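# Transfer 96-well plate from nest N1 to bench B1

## Task

Carry the 96-well plate out of plate nest N1 and set it on bench spot B1 with its long side along the taped outline and fully within it, then open the gripper and back the hand away. A drop of a few millimetres during set-down is fine, but a long fall at any point fails the job.

## Robot and tools

Robot: two arms, left_arm and right_arm, each with a six-joint arm and a parallel two-finger gripper. One shared scene frame is used throughout. Its origin is on the table top midway between the arms, +x points out over the table, +z points up, and left_arm sits on the +y side. The bases are at left_arm (0, +0.297, 0) and right_arm (-0.028, -0.297, 0) m. Looking out from the arms, nest N1 is on the left (+y side) and bench spot B1 on the right (-y side). The names left and right refer to the arms, not to image sides.

Gripper axes: the fingers point along the gripper's +z and close along its y. The reported end_effector_position is the point between the pads, about 1 cm short of the fingertips.

execute_actions(actions): actions is a list of actions. Each action is a table of up to 15 rows, and each row runs for one step of 1/30 s. A short table repeats its last row until 15 steps are done. An empty list only returns state and images.
A row is one flat list of 14 numbers, each in [-1, 1], covering both arms even if one stays still. The order is left_arm dx, dy, dz, rx, ry, rz, opening, then right_arm dx, dy, dz, rx, ry, rz, opening.
The first six numbers are an offset, not a pose. They are taken from that gripper's measured pose at the start of the action, expressed in the gripper's own axes. Every row refers back to that same start pose, not to the row before it. For the first action in a call, the start is the last pose a result reported. The scale is 1.0 = 0.6 m for dx, dy, dz and 1.0 = 180 degrees for rx, ry, rz, which together form one rotation vector.
The opening is absolute: +1 is fully open (0.094 m) and -1 is closed.
Optionally, 12 more numbers from 0 to 1 can follow: a stiffness scale per joint, the left arm's 6 then the right arm's 6, in Joint positions order. Each scale stays in force until replaced.

move(target, speed, blocking): target is one row laid out as above (14 numbers, or 26 with stiffness). Its offsets are in gripper axes, taken from the most recent reported pose. Each gripper travels a straight line to its pose, and both paths finish together within 0.5 to 10 s; anything longer is cut at 10 s. speed is in m/s, from 0.002 to 0.5 (default 0.25), and turning is capped at twice that in rad/s. The opening is sent at the start. The move does not avoid obstacles or the other arm, and hands can lag, drift or overshoot the speed, especially near full reach.
With blocking=false the result comes back after 0.5 s while the motion continues. Further rows and moves are refused until a result shows the end, so use wait(0) to check or stop to brake.
The extra line reads move: followed by the ending: done, off_target, moving, held or fault. If only one arm is named, the other finished fine. It also lists which limits acted. paced means the sent pose was clipped. held means a safety check blocked some steps, and motion can speed up sharply once it releases. The result also gives each gripper's remaining distance from its pose.

wait(seconds): 0 to 10; the arms keep their last command and a running move carries on. stop(): brakes a running move, needing room to do so; the fingers keep moving. zoom_image(camera, region): camera is cam_low, cam_left_wrist or cam_right_wrist, and region is [x0, y0, x1, y1] in pixels from the top-left, at most 504x504. read_manual(section): returns licence texts only. finished_scene(scene): pass the scene number; it is final, so the plate must already be placed and released.

Results: the state line gives each gripper's position in m and quat_wxyz in the scene frame. Reported positions get less accurate at long reach. Hand target lines show the pose the controller is currently driving toward. A pose unreachable line names an arm whose command was altered by the clearance check. grip_measured is the finger opening on the command scale, possibly off by about 1 mm; the last Joint positions value is the opening in metres. Joint limits (rad): waist ±2.880, shoulder 0 to 3.142, elbow 0 to 3.019, wrist pitch -1.693 to 1.571, wrist yaw ±1.571, wrist roll ±2.094.

Motion behaviour: at each step the command is clipped to within 70 mm and 16 degrees of the measured pose, and position takes priority over orientation. A distant target may therefore need several actions, and a very small offset may not move the hand at all. Arms tend to finish a centimetre or more low and can sag further under zero offsets. To hold a height, aim back up to the wanted pose in the first call and send zeros afterwards, raising the aim if the arm still sits low. Pressing against something rigid does not deepen with repeated equal offsets, but pressing against something that yields does.

Gripping: to hold the plate, command an opening below grip_measured; about 0.03 below gives a firm grip, and less gives a lighter one. Each pad can push roughly 50 to 62 N, less on thin parts, and there can be a brief spike on first contact.

Cameras: cam_low is 672x504 and fixed, looking back from about x=1.23. The two wrist fisheye cameras are 504x504 and ride on the hands. Each result lists any calibration changes.

Avoid: dropping the plate from height, knocking anything off the table, letting the arms collide or press into each other, and slamming or forcing hard against objects. Holding a load warms the motors. A MOTOR HOT line appears at 85 °C, and at 100 °C that arm loses power and falls, which is reported as an OVER-TEMPERATURE FAULT. Release the plate gently at B1, then lift the hand clear.

Each tool is called as a command line: name --argument value for each argument, lists and objects as JSON in quotes; but a table of rows of numbers goes row by row, as --pt "numbers of a row", without its own name.

## Session

execute_actions --actions '[]'

Scene clock: 0.00 s.
left_arm: end_effector_position=(+0.0973, +0.9924, +0.3858) grip_measured=+1.000 end_effector_quat_wxyz=(+0.053, -0.259, +0.936, +0.231) | right_arm: end_effector_position=(+0.2407, -0.3499, +0.1024) grip_measured=+1.000 end_effector_quat_wxyz=(+0.105, -0.157, +0.978, -0.092)
Joint positions: left_arm=[ 1.408  2.01   2.443 -1.533 -0.094  0.892  0.094] | right_arm=[-0.117  0.948  0.577 -0.946  0.118 -0.453  0.094]
Joint velocities: left_arm=[-0.005 -0.024 -0.022 -0.012 -0.022 -0.022  0.   ] | right_arm=[-0.015 -0.005  0.007 -0.007  0.022  0.051  0.   ]
Motor temperatures (°C, as the motors report them): left_arm=[21 23 27 20 23 22] | right_arm=[24 23 26 22 24 23]
Hand target (left_arm): +0.098, +0.996, +0.389; +0.056, -0.259, +0.935, +0.237
Hand target (right_arm): +0.248, -0.351, +0.109; +0.113, -0.157, +0.977, -0.094
Joint stiffness scale: left_arm=[1. 1. 1. 1. 1. 1.] | right_arm=[1. 1. 1. 1. 1. 1.]
camera_calibration (this result's frames):
cam_left_wrist: T_world_to_cam=[[0.515868, -0.750077, -0.413841, 0.859786], [-0.678443, -0.652671, 0.337246, 0.58859], [-0.523063, 0.106793, -0.845577, 0.394673], [0, 0, 0, 1]] pos_world=[0.162227, 0.986913, 0.491041]
cam_right_wrist: T_world_to_cam=[[0.276589, -0.937314, 0.211994, -0.410019], [-0.898055, -0.173589, 0.404183, 0.120337], [-0.342046, -0.302175, -0.889772, 0.195112], [0, 0, 0, 1]] pos_world=[0.288214, -0.304469, 0.211888]

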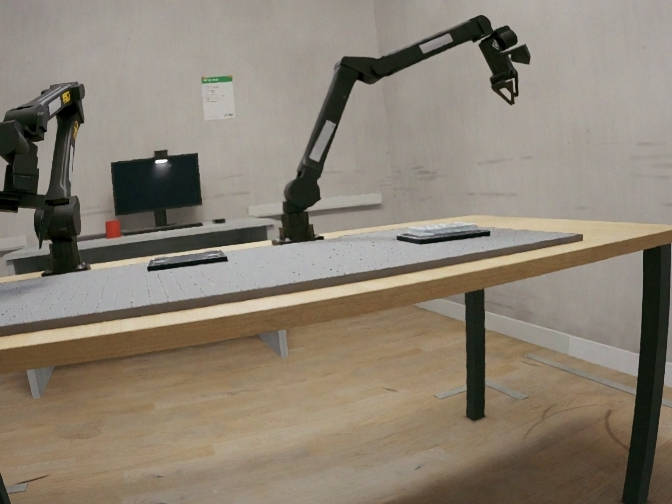

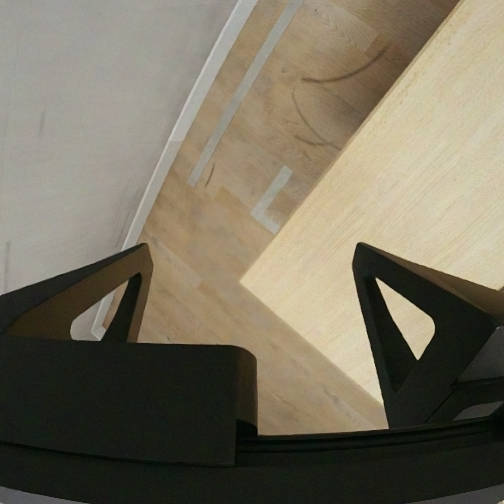

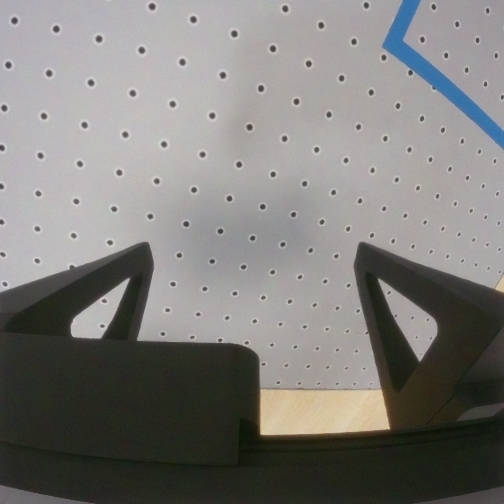

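move --target '[0.053,-1,-0.137,0.156,-0.098,0.657,1,-0.063,-0.438,-0.148,0.007,0.103,0.597,1]' --speed 0.35

Scene clock: 9.43 s.
left_arm: end_effector_position=(+0.3892, +0.4923, +0.2192) grip_measured=+1.000 end_effector_quat_wxyz=(+0.005, +0.706, +0.708, +0.020) | right_arm: end_effector_position=(+0.3233, -0.5620, +0.2383) grip_measured=+1.000 end_effector_quat_wxyz=(-0.008, +0.699, +0.715, -0.003)
Joint positions: left_arm=[ 0.463  1.458  1.327 -1.399 -0.004  2.033  0.094] | right_arm=[-0.641  1.502  1.427 -1.512  0.004  0.905  0.094]
Joint velocities: left_arm=[ 0.005 -0.005 -0.007  0.007  0.007  0.081  0.   ] | right_arm=[-0.015  0.005  0.012 -0.002 -0.051 -0.007  0.   ]
Motor temperatures (°C, as the motors report them): left_arm=[21 26 30 20 23 22] | right_arm=[24 23 30 22 24 23]
Hand target (left_arm): +0.386, +0.490, +0.212; -0.000, +0.709, +0.705, +0.005
Hand target (right_arm): +0.331, -0.571, +0.247; -0.002, +0.706, +0.708, -0.001
Off the commanded pose (left_arm): 0.017 m, 2 deg.
Off the commanded pose (right_arm): 0.016 m, 2 deg.
Joint stiffness scale: left_arm=[1. 1. 1. 1. 1. 1.] | right_arm=[1. 1. 1. 1. 1. 1.]
move: off_target (left_arm, right_arm)
camera_calibration (this result's frames):
cam_left_wrist: T_world_to_cam=[[-0.998829, -0.00996078, -0.0473335, 0.40989], [-0.0365265, 0.796831, 0.603098, -0.505252], [0.0317095, 0.604121, -0.796262, -0.0116022], [0, 0, 0, 1]] pos_world=[0.391323, 0.413692, 0.314879]
cam_right_wrist: T_world_to_cam=[[-0.999785, -0.0101907, 0.0180618, 0.319342], [0.00212572, 0.815992, 0.57806, 0.326531], [-0.0206291, 0.577974, -0.815795, 0.653307], [0, 0, 0, 1]] pos_world=[0.332057, -0.640787, 0.338442]

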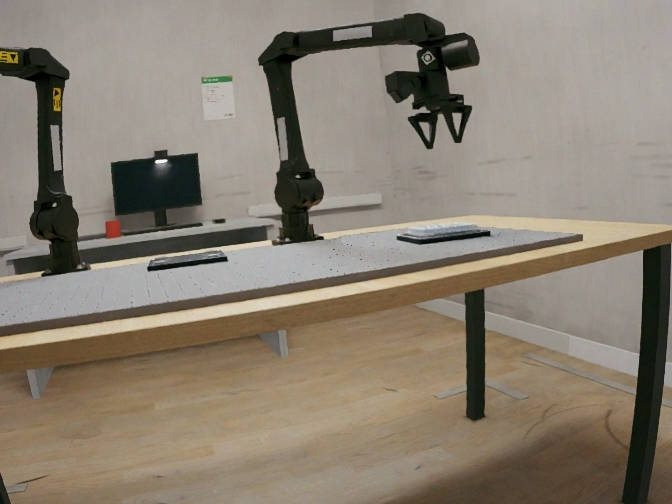

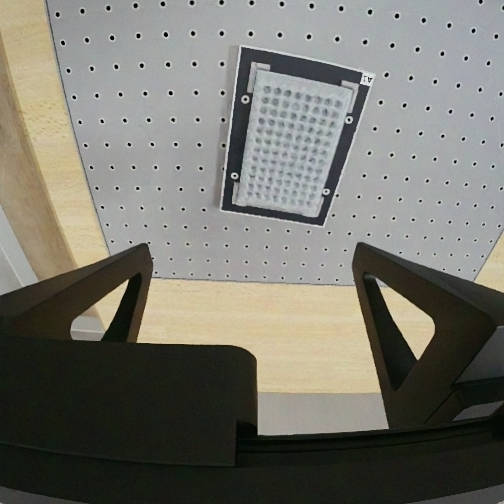

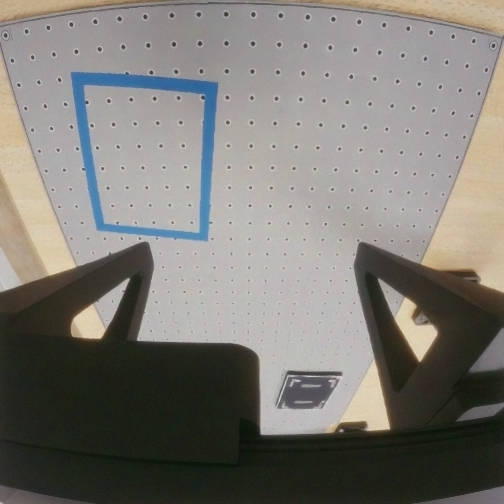

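move --target '[0.005,-0.048,0.22,0.011,0.016,-0.951,1,-0.01,0,-0.02,0,0,-0.8,1]' --speed 0.5

Scene clock: 22.23 s.
left_arm: end_effector_position=(+0.3692, +0.4929, +0.0947) grip_measured=+1.000 end_effector_quat_wxyz=(+0.005, -0.643, +0.766, -0.001) | right_arm: end_effector_position=(+0.3195, -0.5598, +0.2384) grip_measured=+1.000 end_effector_quat_wxyz=(-0.010, -0.462, +0.887, +0.014)
Joint positions: left_arm=[ 0.487  1.53   1.066 -1.097 -0.001 -0.907  0.094] | right_arm=[-0.642  1.502  1.427 -1.529  0.006 -1.605  0.094]
Joint velocities: left_arm=[-0.005  0.005 -0.017  0.012  0.007 -0.007  0.   ] | right_arm=[-0.015 -0.015  0.002 -0.002  0.007 -0.051  0.   ]
Motor temperatures (°C, as the motors report them): left_arm=[21 26 31 20 23 22] | right_arm=[24 24 33 22 24 23]
Hand target (left_arm): +0.367, +0.498, +0.086; +0.001, -0.652, +0.758, +0.000
Hand target (right_arm): +0.323, -0.568, +0.250; -0.006, -0.464, +0.886, +0.006
Off the commanded pose (left_arm): 0.011 m, 1 deg.
Off the commanded pose (right_arm): 0.015 m, 1 deg.
Joint stiffness scale: left_arm=[1. 1. 1. 1. 1. 1.] | right_arm=[1. 1. 1. 1. 1. 1.]
move: off_target (left_arm, right_arm)
camera_calibration (this result's frames):
cam_left_wrist: T_world_to_cam=[[0.986086, -0.166161, -0.00506449, -0.275756], [-0.132309, -0.80291, 0.581232, 0.394513], [-0.100644, -0.572474, -0.813722, 0.51998], [0, 0, 0, 1]] pos_world=[0.37645, 0.568614, 0.192419]
cam_right_wrist: T_world_to_cam=[[0.812443, -0.582162, -0.0319991, -0.57169], [-0.460766, -0.67472, 0.576583, -0.361582], [-0.357255, -0.453697, -0.816412, 0.182219], [0, 0, 0, 1]] pos_world=[0.362959, -0.49411, 0.338954]

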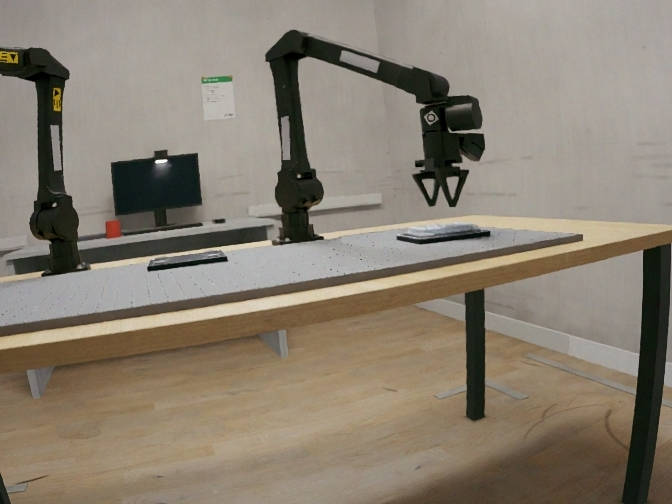

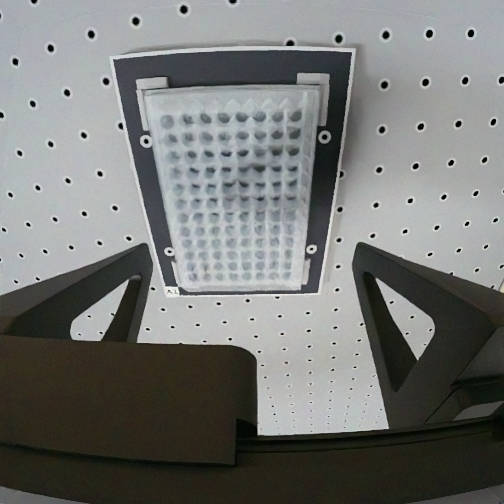

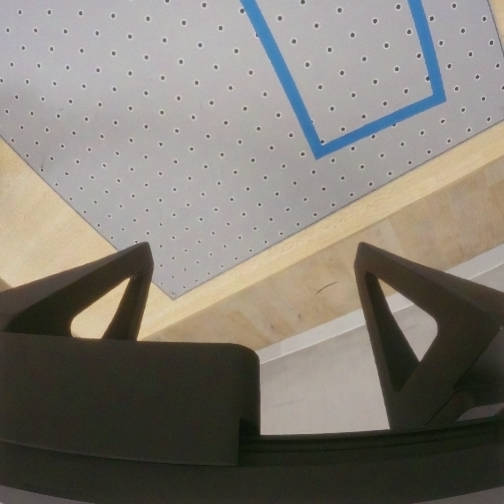

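move --target '[0,0.02,0.076,0,0,-0.007,1,0,0,0,0,0,0,1]' --speed 0.08

Scene clock: 25.17 s.
left_arm: end_effector_position=(+0.3602, +0.4899, +0.0553) grip_measured=+1.000 end_effector_quat_wxyz=(+0.006, -0.646, +0.764, -0.001) | right_arm: end_effector_position=(+0.3195, -0.5598, +0.2384) grip_measured=+1.000 end_effector_quat_wxyz=(-0.010, -0.463, +0.886, +0.014)
Joint positions: left_arm=[ 0.491  1.561  0.982 -0.981 -0.001 -0.911  0.094] | right_arm=[-0.642  1.502  1.427 -1.529  0.006 -1.607  0.094]
Joint velocities: left_arm=[-0.005  0.005 -0.022 -0.017  0.022 -0.037  0.   ] | right_arm=[-0.005 -0.005 -0.017 -0.002 -0.037 -0.022  0.   ]
Motor temperatures (°C, as the motors report them): left_arm=[21 26 31 20 23 22] | right_arm=[24 24 34 22 24 23]
Hand target (left_arm): +0.358, +0.495, +0.049; +0.004, -0.651, +0.759, -0.001
Hand target (right_arm): +0.320, -0.560, +0.238; -0.010, -0.462, +0.887, +0.014
Off the commanded pose (left_arm): 0.009 m, 1 deg.
Off the commanded pose (right_arm): 0.000 m, 0 deg.
Joint stiffness scale: left_arm=[1. 1. 1. 1. 1. 1.] | right_arm=[1. 1. 1. 1. 1. 1.]
move: done
camera_calibration (this result's frames):
cam_left_wrist: T_world_to_cam=[[0.987213, -0.159381, -0.00292501, -0.271441], [-0.128168, -0.80452, 0.579932, 0.413173], [-0.0947834, -0.572141, -0.81466, 0.483056], [0, 0, 0, 1]] pos_world=[0.366711, 0.56552, 0.15312]
cam_right_wrist: T_world_to_cam=[[0.813995, -0.579989, -0.0320126, -0.570966], [-0.458988, -0.675995, 0.576508, -0.362846], [-0.356009, -0.454581, -0.816464, 0.181338], [0, 0, 0, 1]] pos_world=[0.36278, -0.494003, 0.338961]

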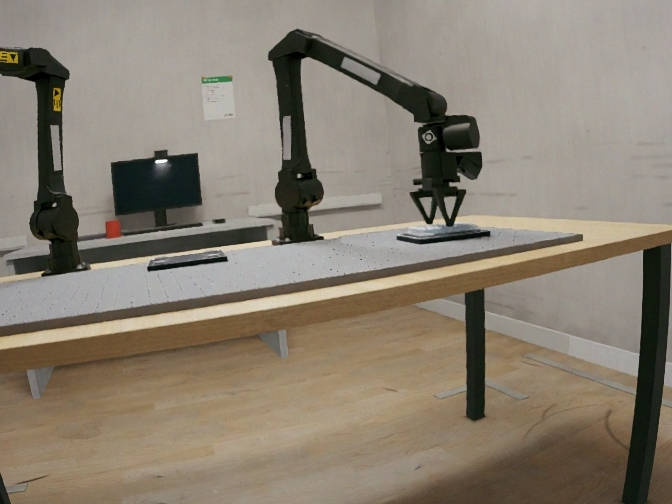

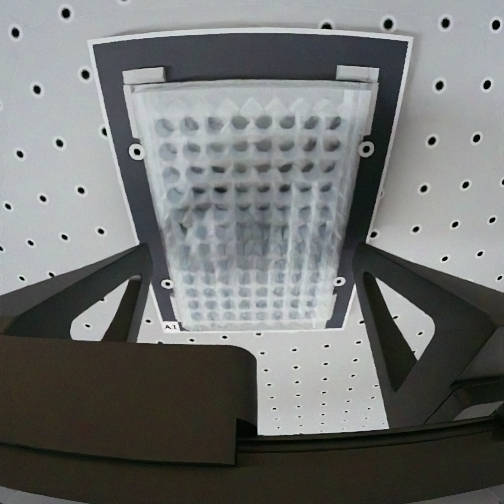

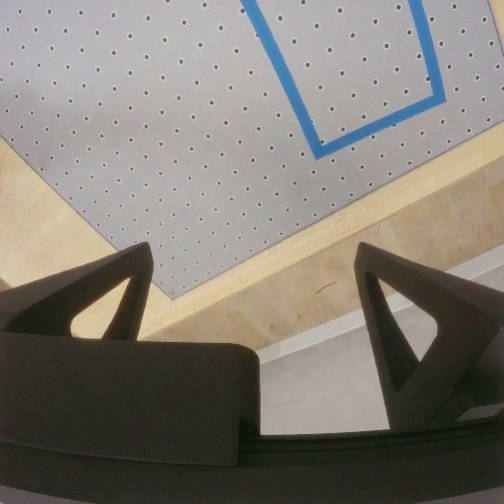

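move --target '[-0.006,0.004,0.034,0,0,-0.006,1,0,0,0,0,0,0,1]' --speed 0.04

execute_actions --actions '[[[0,0,0,0,0,0,0.9,0,0,0,0,0,0,1],[0,0,0,0,0,0,0.87,0,0,0,0,0,0,1],[0,0,0,0,0,0,0.84,0,0,0,0,0,0,1],[0,0,0,0,0,0,0.81,0,0,0,0,0,0,1],[0,0,0,0,0,0,0.78,0,0,0,0,0,0,1],[0,0,0,0,0,0,0.76,0,0,0,0,0,0,1],[0,0,0,0,0,0,0.74,0,0,0,0,0,0,1],[0,0,0,0,0,0,0.72,0,0,0,0,0,0,1],[0,0,0,0,0,0,0.69,0,0,0,0,0,0,1]]]'

zoom_image --camera "cam_low" --region '[390,180,500,255]'

Scene clock: 30.10 s.
left_arm: end_effector_position=(+0.3612, +0.4904, +0.0429) grip_measured=+1.000 end_effector_quat_wxyz=(+0.009, -0.646, +0.763, -0.002) | right_arm: end_effector_position=(+0.3195, -0.5598, +0.2384) grip_measured=+1.000 end_effector_quat_wxyz=(-0.010, -0.463, +0.886, +0.014)
Joint positions: left_arm=[ 0.491  1.579  0.966 -0.939 -0.001 -0.911  0.094] | right_arm=[-0.642  1.502  1.427 -1.529  0.006 -1.607  0.094]
Joint velocities: left_arm=[-0.005 -0.015 -0.017  0.002  0.007  0.037  0.   ] | right_arm=[ 0.015 -0.005 -0.002  0.002 -0.007 -0.066  0.   ]
Motor temperatures (°C, as the motors report them): left_arm=[21 26 31 20 23 22] | right_arm=[24 25 33 22 24 23]
Hand target (left_arm): +0.359, +0.494, +0.035; +0.006, -0.653, +0.757, -0.001
Hand target (right_arm): +0.320, -0.560, +0.238; -0.010, -0.463, +0.886, +0.014
Off the commanded pose (left_arm): 0.009 m, 1 deg.
Off the commanded pose (right_arm): 0.000 m, 0 deg.
Joint stiffness scale: left_arm=[1. 1. 1. 1. 1. 1.] | right_arm=[1. 1. 1. 1. 1. 1.]
move: done
camera_calibration (this result's frames):
cam_left_wrist: T_world_to_cam=[[0.987335, -0.158627, 0.00253699, -0.273048], [-0.131054, -0.806493, 0.576537, 0.423127], [-0.0894084, -0.569568, -0.817067, 0.47022], [0, 0, 0, 1]] pos_world=[0.367084, 0.565758, 0.140946]
cam_right_wrist: T_world_to_cam=[[0.813995, -0.579989, -0.0320126, -0.570966], [-0.458988, -0.675995, 0.576508, -0.362846], [-0.356009, -0.454581, -0.816464, 0.181338], [0, 0, 0, 1]] pos_world=[0.36278, -0.494003, 0.338961]

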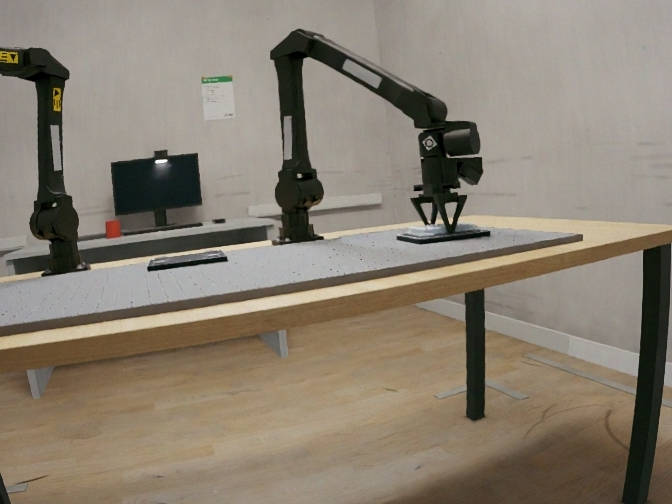

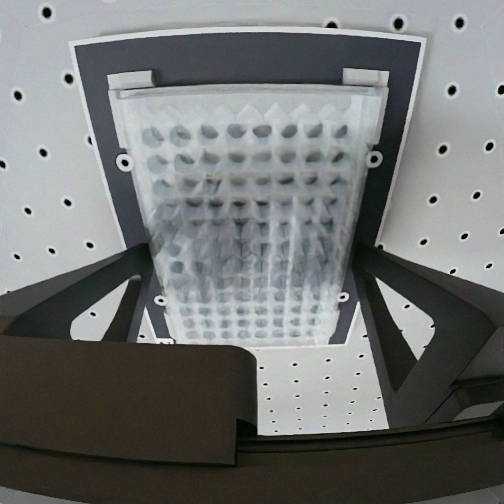

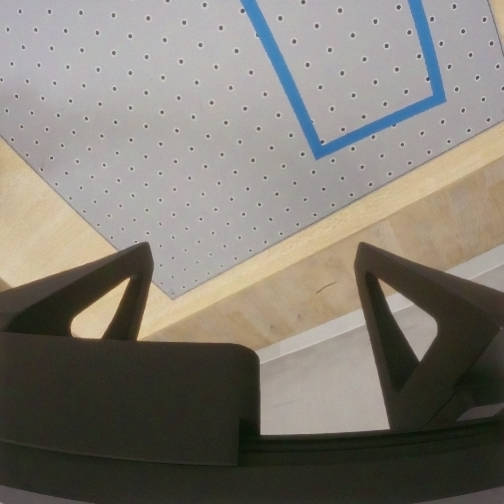

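Scene clock: 30.60 s.
left_arm: end_effector_position=(+0.3612, +0.4905, +0.0429) grip_measured=+0.747 end_effector_quat_wxyz=(+0.009, -0.646, +0.763, -0.001) | right_arm: end_effector_position=(+0.3195, -0.5598, +0.2384) grip_measured=+1.000 end_effector_quat_wxyz=(-0.010, -0.463, +0.886, +0.014)
Joint positions: left_arm=[ 0.491  1.579  0.966 -0.939 -0.001 -0.911  0.082] | right_arm=[-0.642  1.502  1.427 -1.529  0.006 -1.607  0.094]
Joint velocities: left_arm=[-0.005 -0.024  0.002 -0.017 -0.037 -0.066 -0.001] | right_arm=[-0.005  0.005 -0.007 -0.012 -0.007  0.007  0.   ]
Motor temperatures (°C, as the motors report them): left_arm=[21 26 31 20 23 22] | right_arm=[24 25 33 22 24 23]
Hand target (left_arm): +0.361, +0.490, +0.043; +0.009, -0.646, +0.763, -0.002
Hand target (right_arm): +0.320, -0.560, +0.238; -0.010, -0.463, +0.886, +0.014
Off the commanded pose (left_arm): 0.000 m, 0 deg.
Off the commanded pose (right_arm): 0.000 m, 0 deg.
Joint stiffness scale: left_arm=[1. 1. 1. 1. 1. 1.] | right_arm=[1. 1. 1. 1. 1. 1.]
camera_calibration (this result's frames):
cam_left_wrist: T_world_to_cam=[[0.987337, -0.158621, 0.00230542, -0.273002], [-0.130944, -0.806687, 0.576289, 0.423236], [-0.0895519, -0.569294, -0.817242, 0.470175], [0, 0, 0, 1]] pos_world=[0.367071, 0.565783, 0.14097]
cam_right_wrist: T_world_to_cam=[[0.813995, -0.579989, -0.0320126, -0.570966], [-0.458988, -0.675995, 0.576508, -0.362846], [-0.356009, -0.454581, -0.816464, 0.181338], [0, 0, 0, 1]] pos_world=[0.36278, -0.494003, 0.338961]

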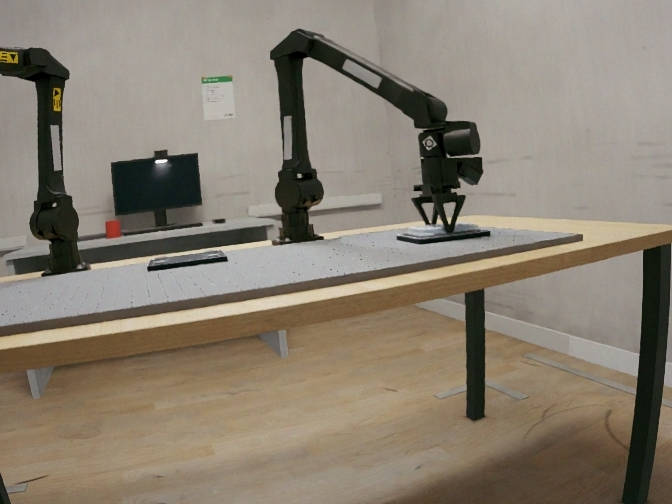

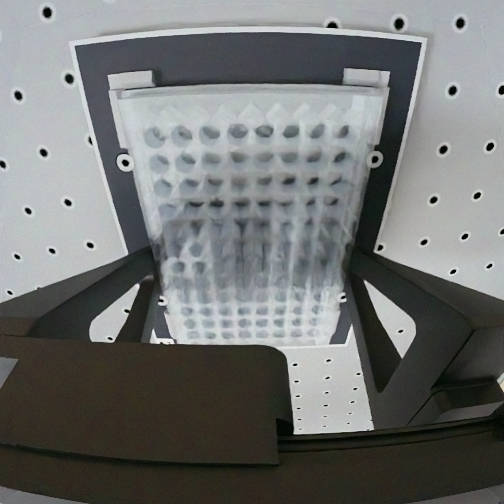

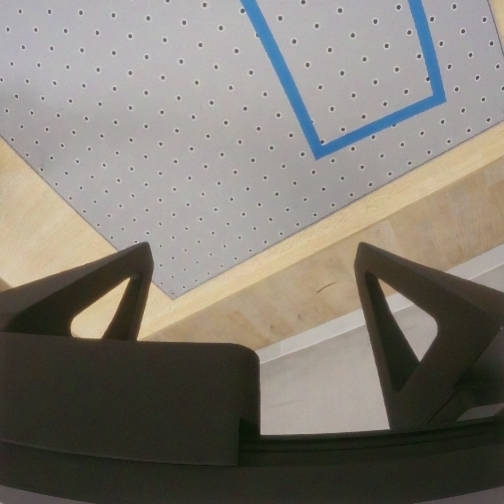

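Region (390, 180, 500, 255) of cam_low's 672x504 image, scaled by 4.582, with more detail than that image has; it fills the top 344 rows of this view, and the rest is white.

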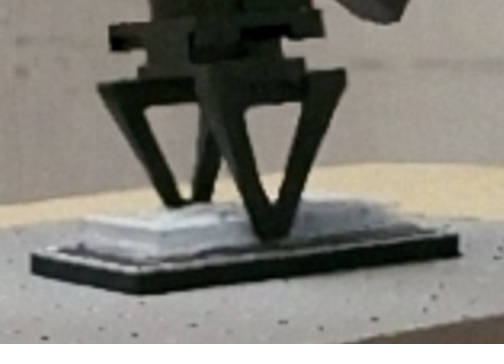

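move --target '[-0.008,-0.016,-0.1,0,0,0,0.7,0,0,0,0,0,0,1]' --speed 0.07

move --target '[1,-0.33,-0.02,0.018,0,0.14,0.7,0,0,0,0,0,0,1]' --speed 0.28

Scene clock: 37.73 s.
left_arm: end_effector_position=(+0.3560, +0.4878, +0.0879) grip_measured=+0.747 end_effector_quat_wxyz=(-0.006, -0.646, +0.763, +0.002) | right_arm: end_effector_position=(+0.3195, -0.5598, +0.2384) grip_measured=+1.000 end_effector_quat_wxyz=(-0.010, -0.463, +0.886, +0.014)
Joint positions: left_arm=[ 0.491  1.517  1.031 -1.097 -0.002 -0.912  0.082] | right_arm=[-0.642  1.502  1.427 -1.529  0.006 -1.607  0.094]
Joint velocities: left_arm=[-0.005 -0.005 -0.002  0.012  0.007  0.037  0.001] | right_arm=[-0.015 -0.005 -0.002  0.002 -0.066 -0.051  0.   ]
Motor temperatures (°C, as the motors report them): left_arm=[21 26 31 20 23 22] | right_arm=[24 25 33 22 24 23]
Hand target (left_arm): +0.369, +0.493, +0.104; +0.009, -0.646, +0.763, -0.002
Hand target (right_arm): +0.320, -0.560, +0.238; -0.010, -0.463, +0.886, +0.014
Off the commanded pose (left_arm): 0.022 m, 2 deg.
Off the commanded pose (right_arm): 0.000 m, 0 deg.
Joint stiffness scale: left_arm=[1. 1. 1. 1. 1. 1.] | right_arm=[1. 1. 1. 1. 1. 1.]
move: off_target (left_arm)
camera_calibration (this result's frames):
cam_left_wrist: T_world_to_cam=[[0.987234, -0.157638, -0.0227859, -0.266673], [-0.113834, -0.798376, 0.591302, 0.382984], [-0.111403, -0.581159, -0.806128, 0.517538], [0, 0, 0, 1]] pos_world=[0.364521, 0.5645, 0.184666]
cam_right_wrist: T_world_to_cam=[[0.813995, -0.579989, -0.0320126, -0.570966], [-0.458988, -0.675995, 0.576508, -0.362846], [-0.356009, -0.454581, -0.816464, 0.181338], [0, 0, 0, 1]] pos_world=[0.36278, -0.494003, 0.338961]

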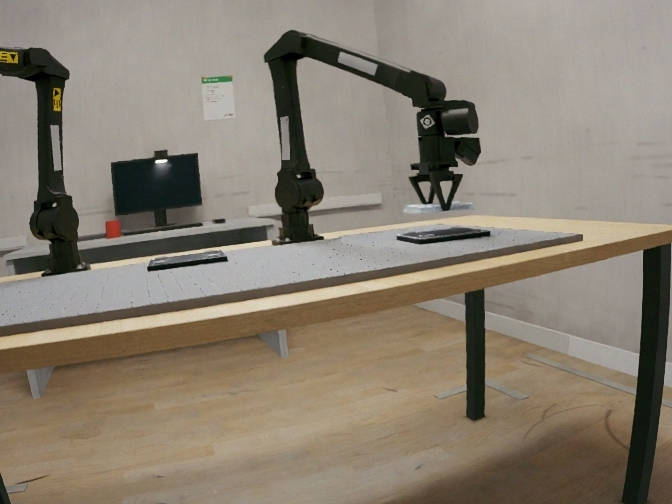

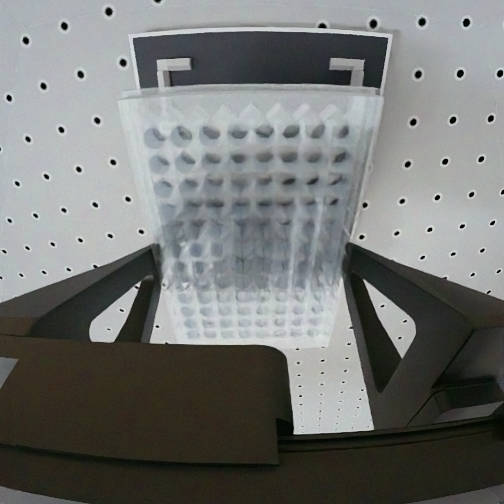

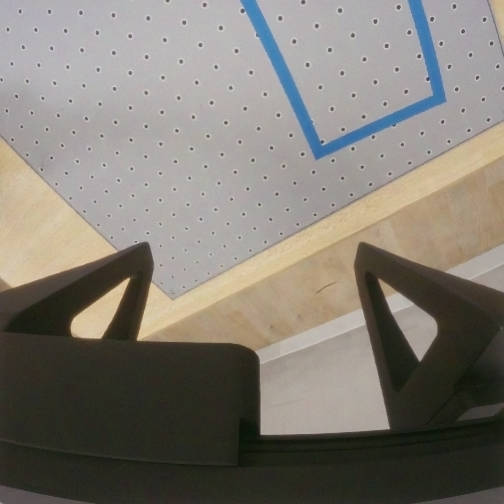

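Scene clock: 40.50 s.
left_arm: end_effector_position=(+0.4498, -0.1303, +0.0974) grip_measured=+0.747 end_effector_quat_wxyz=(+0.014, -0.459, +0.888, -0.014) | right_arm: end_effector_position=(+0.3195, -0.5598, +0.2384) grip_measured=+1.000 end_effector_quat_wxyz=(-0.010, -0.463, +0.886, +0.014)
Joint positions: left_arm=[-0.766  2.007  1.737 -1.265 -0.016 -1.716  0.082] | right_arm=[-0.642  1.502  1.427 -1.529  0.006 -1.607  0.094]
Joint velocities: left_arm=[-0.005  0.015  0.002 -0.012  0.022  0.051 -0.001] | right_arm=[ 0.005  0.005 -0.007  0.002 -0.022 -0.022  0.   ]
Motor temperatures (°C, as the motors report them): left_arm=[21 26 32 20 23 22] | right_arm=[24 25 33 22 24 23]
Hand target (left_arm): +0.460, -0.137, +0.105; +0.017, -0.464, +0.885, -0.022
Hand target (right_arm): +0.320, -0.560, +0.238; -0.010, -0.463, +0.886, +0.014
Off the commanded pose (left_arm): 0.008 m, 1 deg.
Off the commanded pose (right_arm): 0.000 m, 0 deg.
Joint stiffness scale: left_arm=[1. 1. 1. 1. 1. 1.] | right_arm=[1. 1. 1. 1. 1. 1.]
move: done
camera_calibration (this result's frames):
cam_left_wrist: T_world_to_cam=[[0.818909, -0.573345, 0.0257502, -0.439669], [-0.480442, -0.660291, 0.577226, 0.0788054], [-0.313947, -0.485067, -0.816178, 0.281043], [0, 0, 0, 1]] pos_world=[0.486143, -0.0637231, 0.195214]
cam_right_wrist: T_world_to_cam=[[0.813995, -0.579989, -0.0320126, -0.570966], [-0.458988, -0.675995, 0.576508, -0.362846], [-0.356009, -0.454581, -0.816464, 0.181338], [0, 0, 0, 1]] pos_world=[0.36278, -0.494003, 0.338961]

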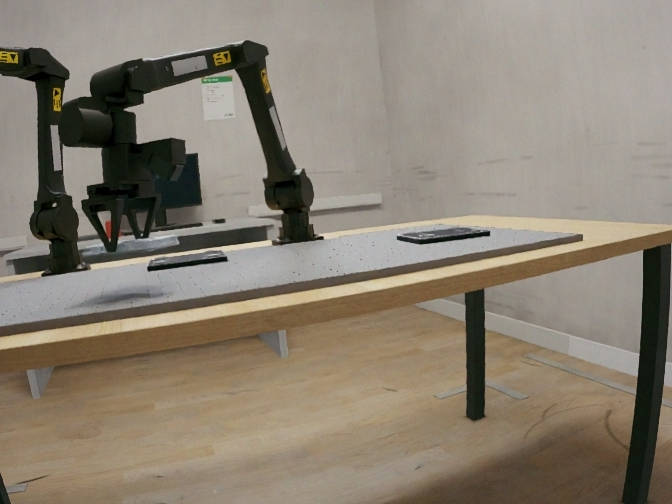

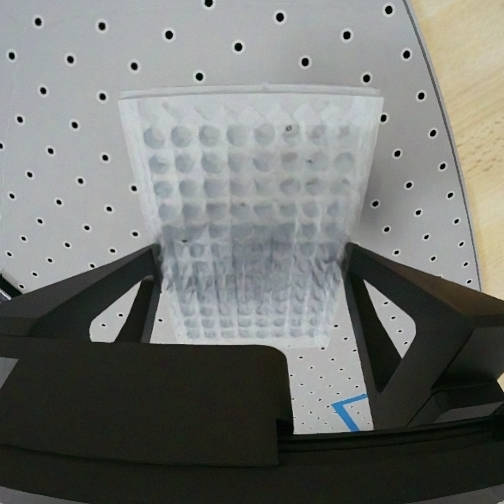

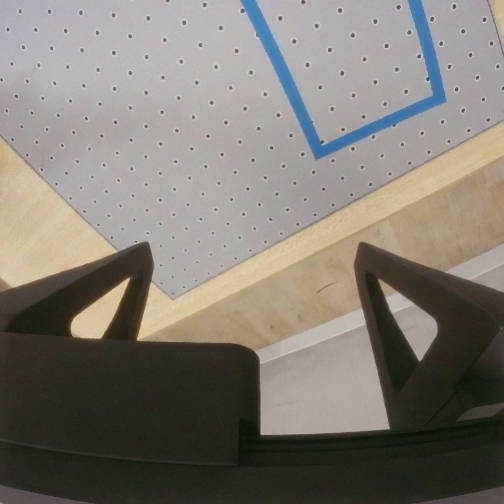

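move --target '[0,0.005,0.125,-0.007,0.003,0,0.7,0,0,0,0,0,0,1]' --speed 0.05

zoom_image --camera "cam_low" --region '[60,220,220,320]'

Scene clock: 44.93 s.
left_arm: end_effector_position=(+0.4489, -0.1321, +0.0365) grip_measured=+0.747 end_effector_quat_wxyz=(+0.007, -0.459, +0.888, -0.011) | right_arm: end_effector_position=(+0.3195, -0.5598, +0.2384) grip_measured=+1.000 end_effector_quat_wxyz=(-0.010, -0.463, +0.886, +0.014)
Joint positions: left_arm=[-0.766  2.069  1.669 -1.145 -0.006 -1.717  0.082] | right_arm=[-0.642  1.502  1.427 -1.529  0.006 -1.607  0.094]
Joint velocities: left_arm=[-0.005 -0.005 -0.012 -0.017 -0.037  0.037 -0.   ] | right_arm=[ 0.005 -0.005  0.012  0.007 -0.037  0.066  0.   ]
Motor temperatures (°C, as the motors report them): left_arm=[21 27 33 20 23 22] | right_arm=[24 25 33 22 24 23]
Hand target (left_arm): +0.450, -0.130, +0.022; +0.004, -0.458, +0.889, -0.006
Hand target (right_arm): +0.320, -0.560, +0.238; -0.010, -0.463, +0.886, +0.014
Off the commanded pose (left_arm): 0.014 m, 1 deg.
Off the commanded pose (right_arm): 0.000 m, 0 deg.
Joint stiffness scale: left_arm=[1. 1. 1. 1. 1. 1.] | right_arm=[1. 1. 1. 1. 1. 1.]
move: off_target (left_arm)
camera_calibration (this result's frames):
cam_left_wrist: T_world_to_cam=[[0.819443, -0.572962, 0.0150827, -0.438199], [-0.472019, -0.659681, 0.584825, 0.108407], [-0.325132, -0.48635, -0.811019, 0.234928], [0, 0, 0, 1]] pos_world=[0.486632, -0.0652994, 0.133741]
cam_right_wrist: T_world_to_cam=[[0.813995, -0.579989, -0.0320126, -0.570966], [-0.458988, -0.675995, 0.576508, -0.362846], [-0.356009, -0.454581, -0.816464, 0.181338], [0, 0, 0, 1]] pos_world=[0.36278, -0.494003, 0.338961]

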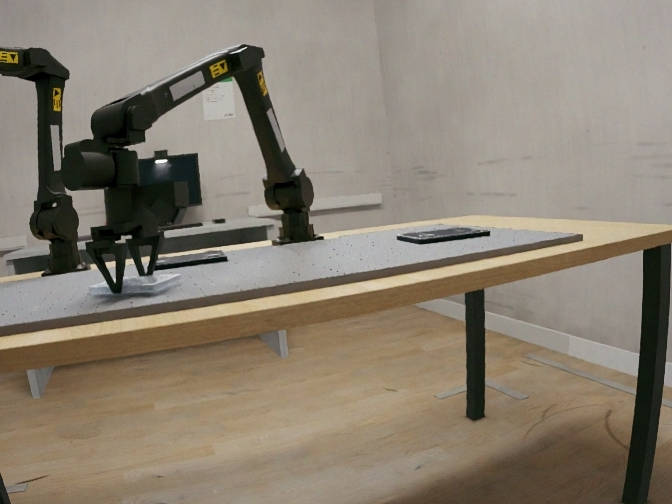

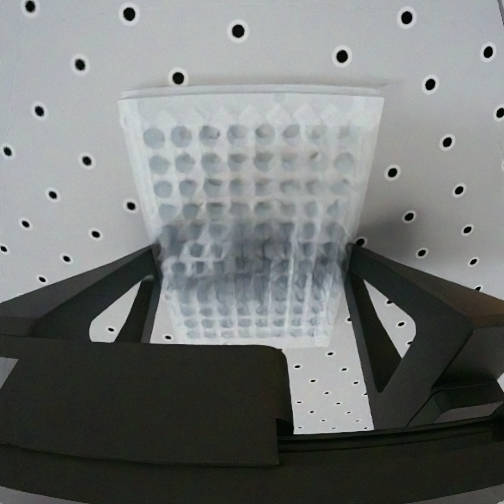

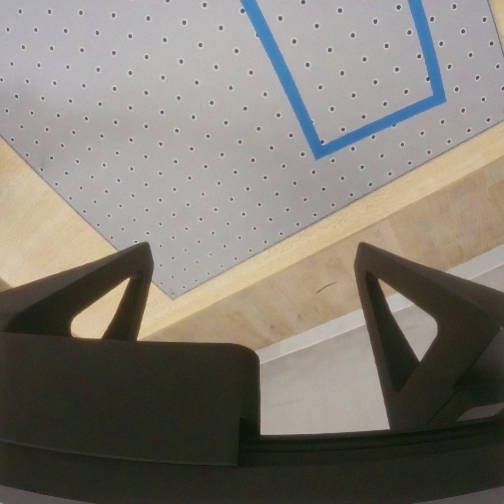

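Region (60, 220, 220, 320) of cam_low's 672x504 image, scaled by 3.150, with more detail than that image has; it fills the top 315 rows of this view, and the rest is white.

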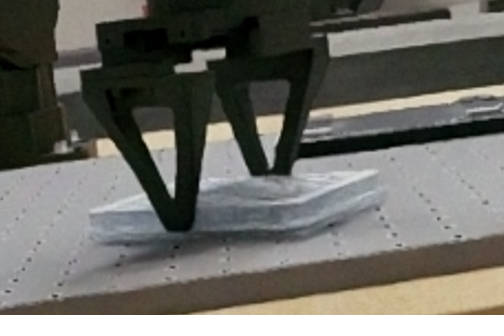

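move --target '[0,0,0.03,-0.003,0.004,0,0.7,0,0,0,0,0,0,1]' --speed 0.04

execute_actions --actions '[[[0,0,0,0,0,0,0.76,0,0,0,0,0,0,1],[0,0,0,0,0,0,0.8,0,0,0,0,0,0,1],[0,0,0,0,0,0,0.9,0,0,0,0,0,0,1],[0,-0.005,-0.005,0,0,0,1,0,0,0,0,0,0,1],[0,-0.005,-0.005,0,0,0,1,0,0,0,0,0,0,1],[0,-0.01,-0.01,0,0,0,1,0,0,0,0,0,0,1],[0,-0.015,-0.02,0,0,0,1,0,0,0,0,0,0,1],[0,-0.018,-0.03,0,0,0,1,0,0,0,0,0,0,1],[0,-0.02,-0.04,0,0,0,1,0,0,0,0,0,0,1],[0,-0.02,-0.05,0,0,0,1,0,0,0,0,0,0,1],[0,-0.02,-0.06,0,0,0,1,0,0,0,0,0,0,1],[0,-0.02,-0.07,0,0,0,1,0,0,0,0,0,0,1],[0,-0.02,-0.08,0,0,0,1,0,0,0,0,0,0,1],[0,-0.02,-0.09,0,0,0,1,0,0,0,0,0,0,1],[0,-0.02,-0.1,0,0,0,1,0,0,0,0,0,0,1]]]'

wait --seconds 0.3

Scene clock: 52.90 s.
left_arm: end_effector_position=(+0.4496, -0.1355, +0.0366) grip_measured=+0.747 end_effector_quat_wxyz=(+0.003, -0.459, +0.888, -0.019) | right_arm: end_effector_position=(+0.3195, -0.5598, +0.2384) grip_measured=+1.000 end_effector_quat_wxyz=(-0.010, -0.463, +0.886, +0.014)
Joint positions: left_arm=[-0.766  2.069  1.669 -1.134  0.006 -1.717  0.082] | right_arm=[-0.642  1.502  1.427 -1.529  0.006 -1.607  0.094]
Joint velocities: left_arm=[-0.005 -0.015 -0.017  0.002 -0.037 -0.022 -0.   ] | right_arm=[-0.015 -0.005 -0.027 -0.007 -0.007  0.007  0.   ]
Motor temperatures (°C, as the motors report them): left_arm=[21 29 33 20 23 22] | right_arm=[24 25 33 22 24 23]
Hand target (left_arm): +0.449, -0.132, +0.019; -0.001, -0.459, +0.888, -0.010
Hand target (right_arm): +0.320, -0.560, +0.238; -0.010, -0.463, +0.886, +0.014
Off the commanded pose (left_arm): 0.018 m, 1 deg.
Off the commanded pose (right_arm): 0.000 m, 0 deg.
Joint stiffness scale: left_arm=[1. 1. 1. 1. 1. 1.] | right_arm=[1. 1. 1. 1. 1. 1.]
move: off_target (left_arm)
camera_calibration (this result's frames):
cam_left_wrist: T_world_to_cam=[[0.819225, -0.572945, 0.024588, -0.440917], [-0.472323, -0.649792, 0.595551, 0.107484], [-0.325241, -0.499504, -0.802941, 0.231515], [0, 0, 0, 1]] pos_world=[0.487275, -0.0671364, 0.132721]
cam_right_wrist: T_world_to_cam=[[0.813995, -0.579989, -0.0320126, -0.570966], [-0.458988, -0.675995, 0.576508, -0.362846], [-0.356009, -0.454581, -0.816464, 0.181338], [0, 0, 0, 1]] pos_world=[0.36278, -0.494003, 0.338961]

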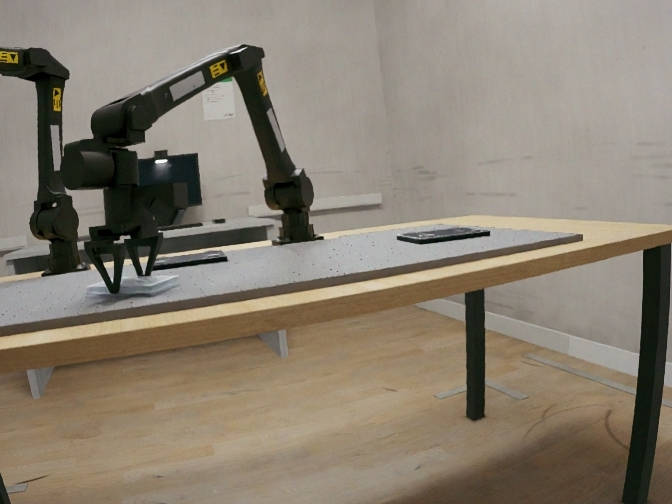

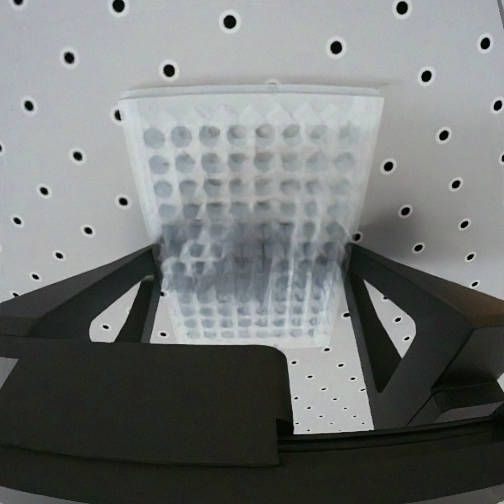

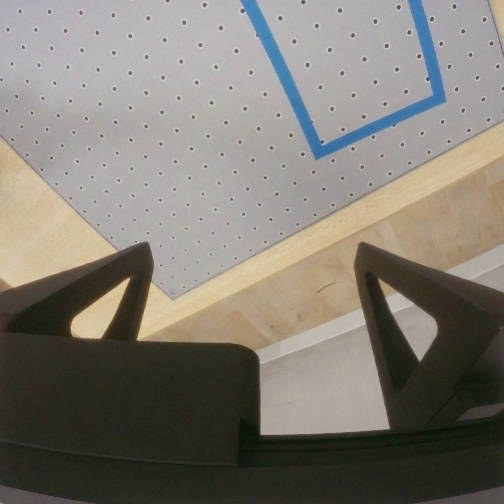

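Scene clock: 53.40 s.
left_arm: end_effector_position=(+0.4439, -0.1301, +0.0564) grip_measured=+1.000 end_effector_quat_wxyz=(-0.005, -0.459, +0.888, +0.006) | right_arm: end_effector_position=(+0.3195, -0.5598, +0.2384) grip_measured=+1.000 end_effector_quat_wxyz=(-0.010, -0.463, +0.886, +0.014)
Joint positions: left_arm=[-0.766  2.061  1.713 -1.237  0.006 -1.717  0.094] | right_arm=[-0.642  1.502  1.427 -1.529  0.006 -1.607  0.094]
Joint velocities: left_arm=[-0.015 -0.112  0.188 -0.349 -0.051  0.051  0.   ] | right_arm=[-0.015 -0.005  0.002  0.007  0.051 -0.066  0.   ]
Motor temperatures (°C, as the motors report them): left_arm=[21 29 33 20 23 22] | right_arm=[24 25 33 22 24 23]
Hand target (left_arm): +0.456, -0.138, +0.097; +0.004, -0.459, +0.888, -0.020
Hand target (right_arm): +0.320, -0.560, +0.238; -0.010, -0.463, +0.886, +0.014
Off the commanded pose (left_arm): 0.044 m, 3 deg.
Off the commanded pose (right_arm): 0.000 m, 0 deg.
Joint stiffness scale: left_arm=[1. 1. 1. 1. 1. 1.] | right_arm=[1. 1. 1. 1. 1. 1.]
camera_calibration (this result's frames):
cam_left_wrist: T_world_to_cam=[[0.819185, -0.572908, -0.0266804, -0.430774], [-0.450115, -0.671044, 0.589149, 0.0842895], [-0.355432, -0.470613, -0.807584, 0.265676], [0, 0, 0, 1]] pos_world=[0.485253, -0.0652013, 0.153403]
cam_right_wrist: T_world_to_cam=[[0.813995, -0.579989, -0.0320126, -0.570966], [-0.458988, -0.675995, 0.576508, -0.362846], [-0.356009, -0.454581, -0.816464, 0.181338], [0, 0, 0, 1]] pos_world=[0.36278, -0.494003, 0.338961]

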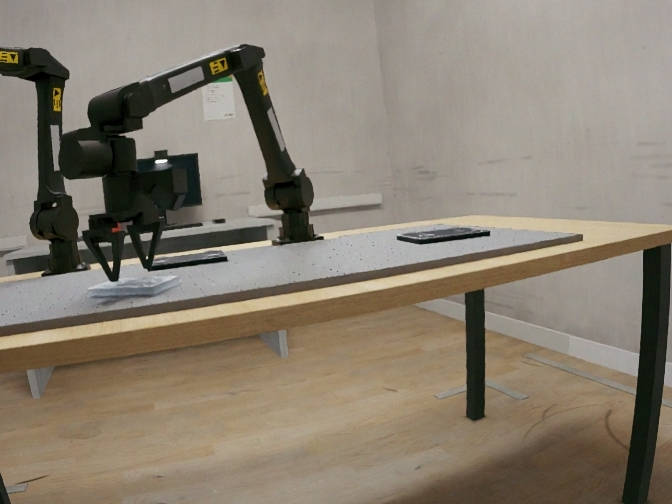

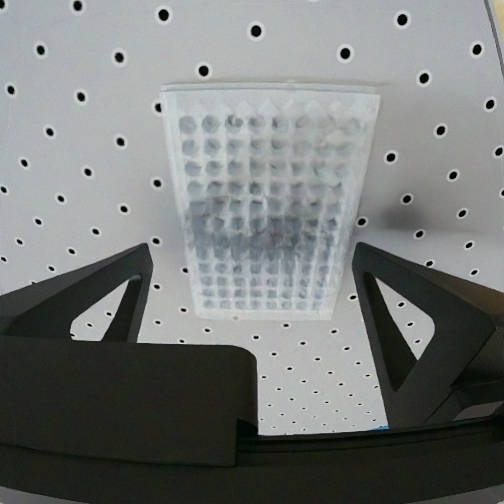

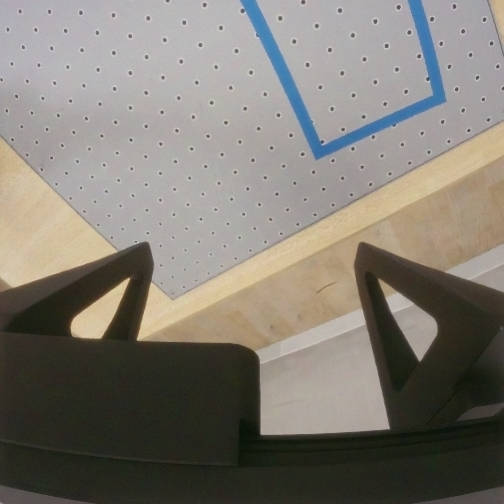

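Scene clock: 53.70 s.
left_arm: end_effector_position=(+0.4477, -0.1337, +0.0870) grip_measured=+1.000 end_effector_quat_wxyz=(+0.001, -0.459, +0.888, -0.012) | right_arm: end_effector_position=(+0.3195, -0.5598, +0.2384) grip_measured=+1.000 end_effector_quat_wxyz=(-0.010, -0.463, +0.886, +0.014)
Joint positions: left_arm=[-0.766  2.024  1.737 -1.26   0.006 -1.717  0.094] | right_arm=[-0.642  1.502  1.427 -1.529  0.006 -1.607  0.094]
Joint velocities: left_arm=[ 0.005 -0.024  0.007 -0.017 -0.037 -0.066  0.   ] | right_arm=[-0.005 -0.015 -0.022 -0.007 -0.037  0.066  0.   ]
Motor temperatures (°C, as the motors report them): left_arm=[21 29 33 20 23 22] | right_arm=[24 25 33 22 24 23]
Hand target (left_arm): +0.456, -0.138, +0.097; +0.004, -0.459, +0.888, -0.020
Hand target (right_arm): +0.320, -0.560, +0.238; -0.010, -0.463, +0.886, +0.014
Off the commanded pose (left_arm): 0.016 m, 1 deg.
Off the commanded pose (right_arm): 0.000 m, 0 deg.
Joint stiffness scale: left_arm=[1. 1. 1. 1. 1. 1.] | right_arm=[1. 1. 1. 1. 1. 1.]
wait: 0.30 s; no rest
camera_calibration (this result's frames):
cam_left_wrist: T_world_to_cam=[[0.819404, -0.573117, 0.0106407, -0.438456], [-0.466258, -0.655596, 0.593968, 0.0743816], [-0.333437, -0.491661, -0.804419, 0.277141], [0, 0, 0, 1]] pos_world=[0.486363, -0.0662632, 0.183422]
cam_right_wrist: T_world_to_cam=[[0.813995, -0.579989, -0.0320126, -0.570966], [-0.458988, -0.675995, 0.576508, -0.362846], [-0.356009, -0.454581, -0.816464, 0.181338], [0, 0, 0, 1]] pos_world=[0.36278, -0.494003, 0.338961]

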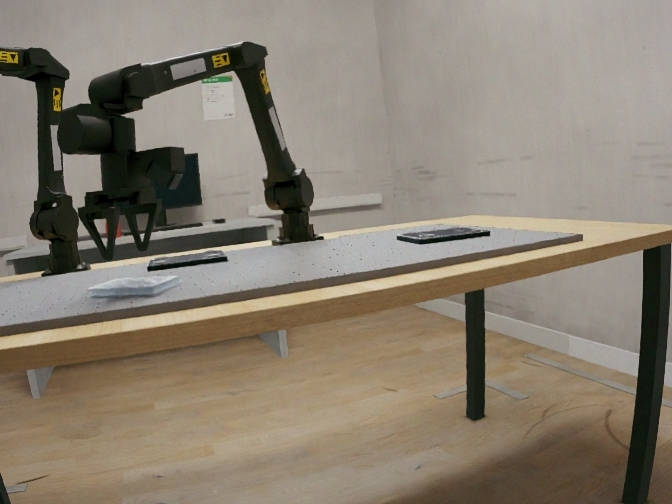

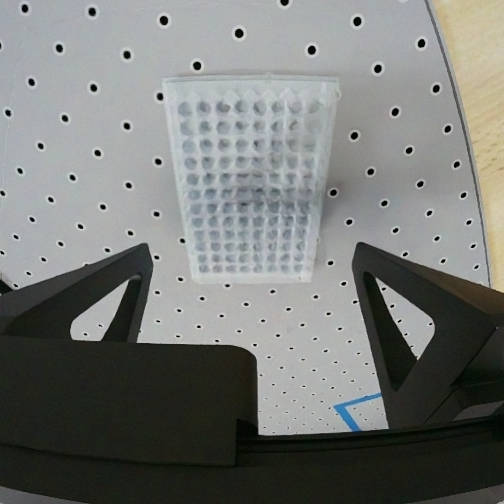

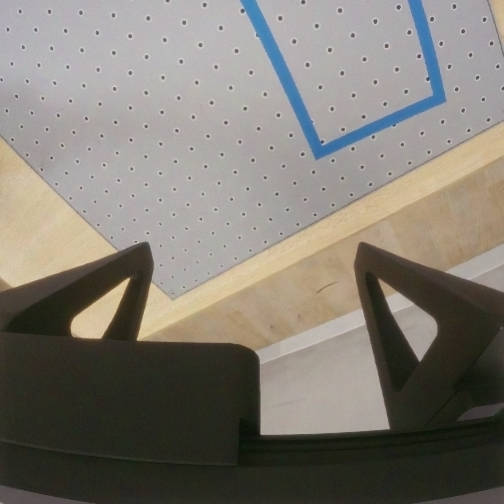

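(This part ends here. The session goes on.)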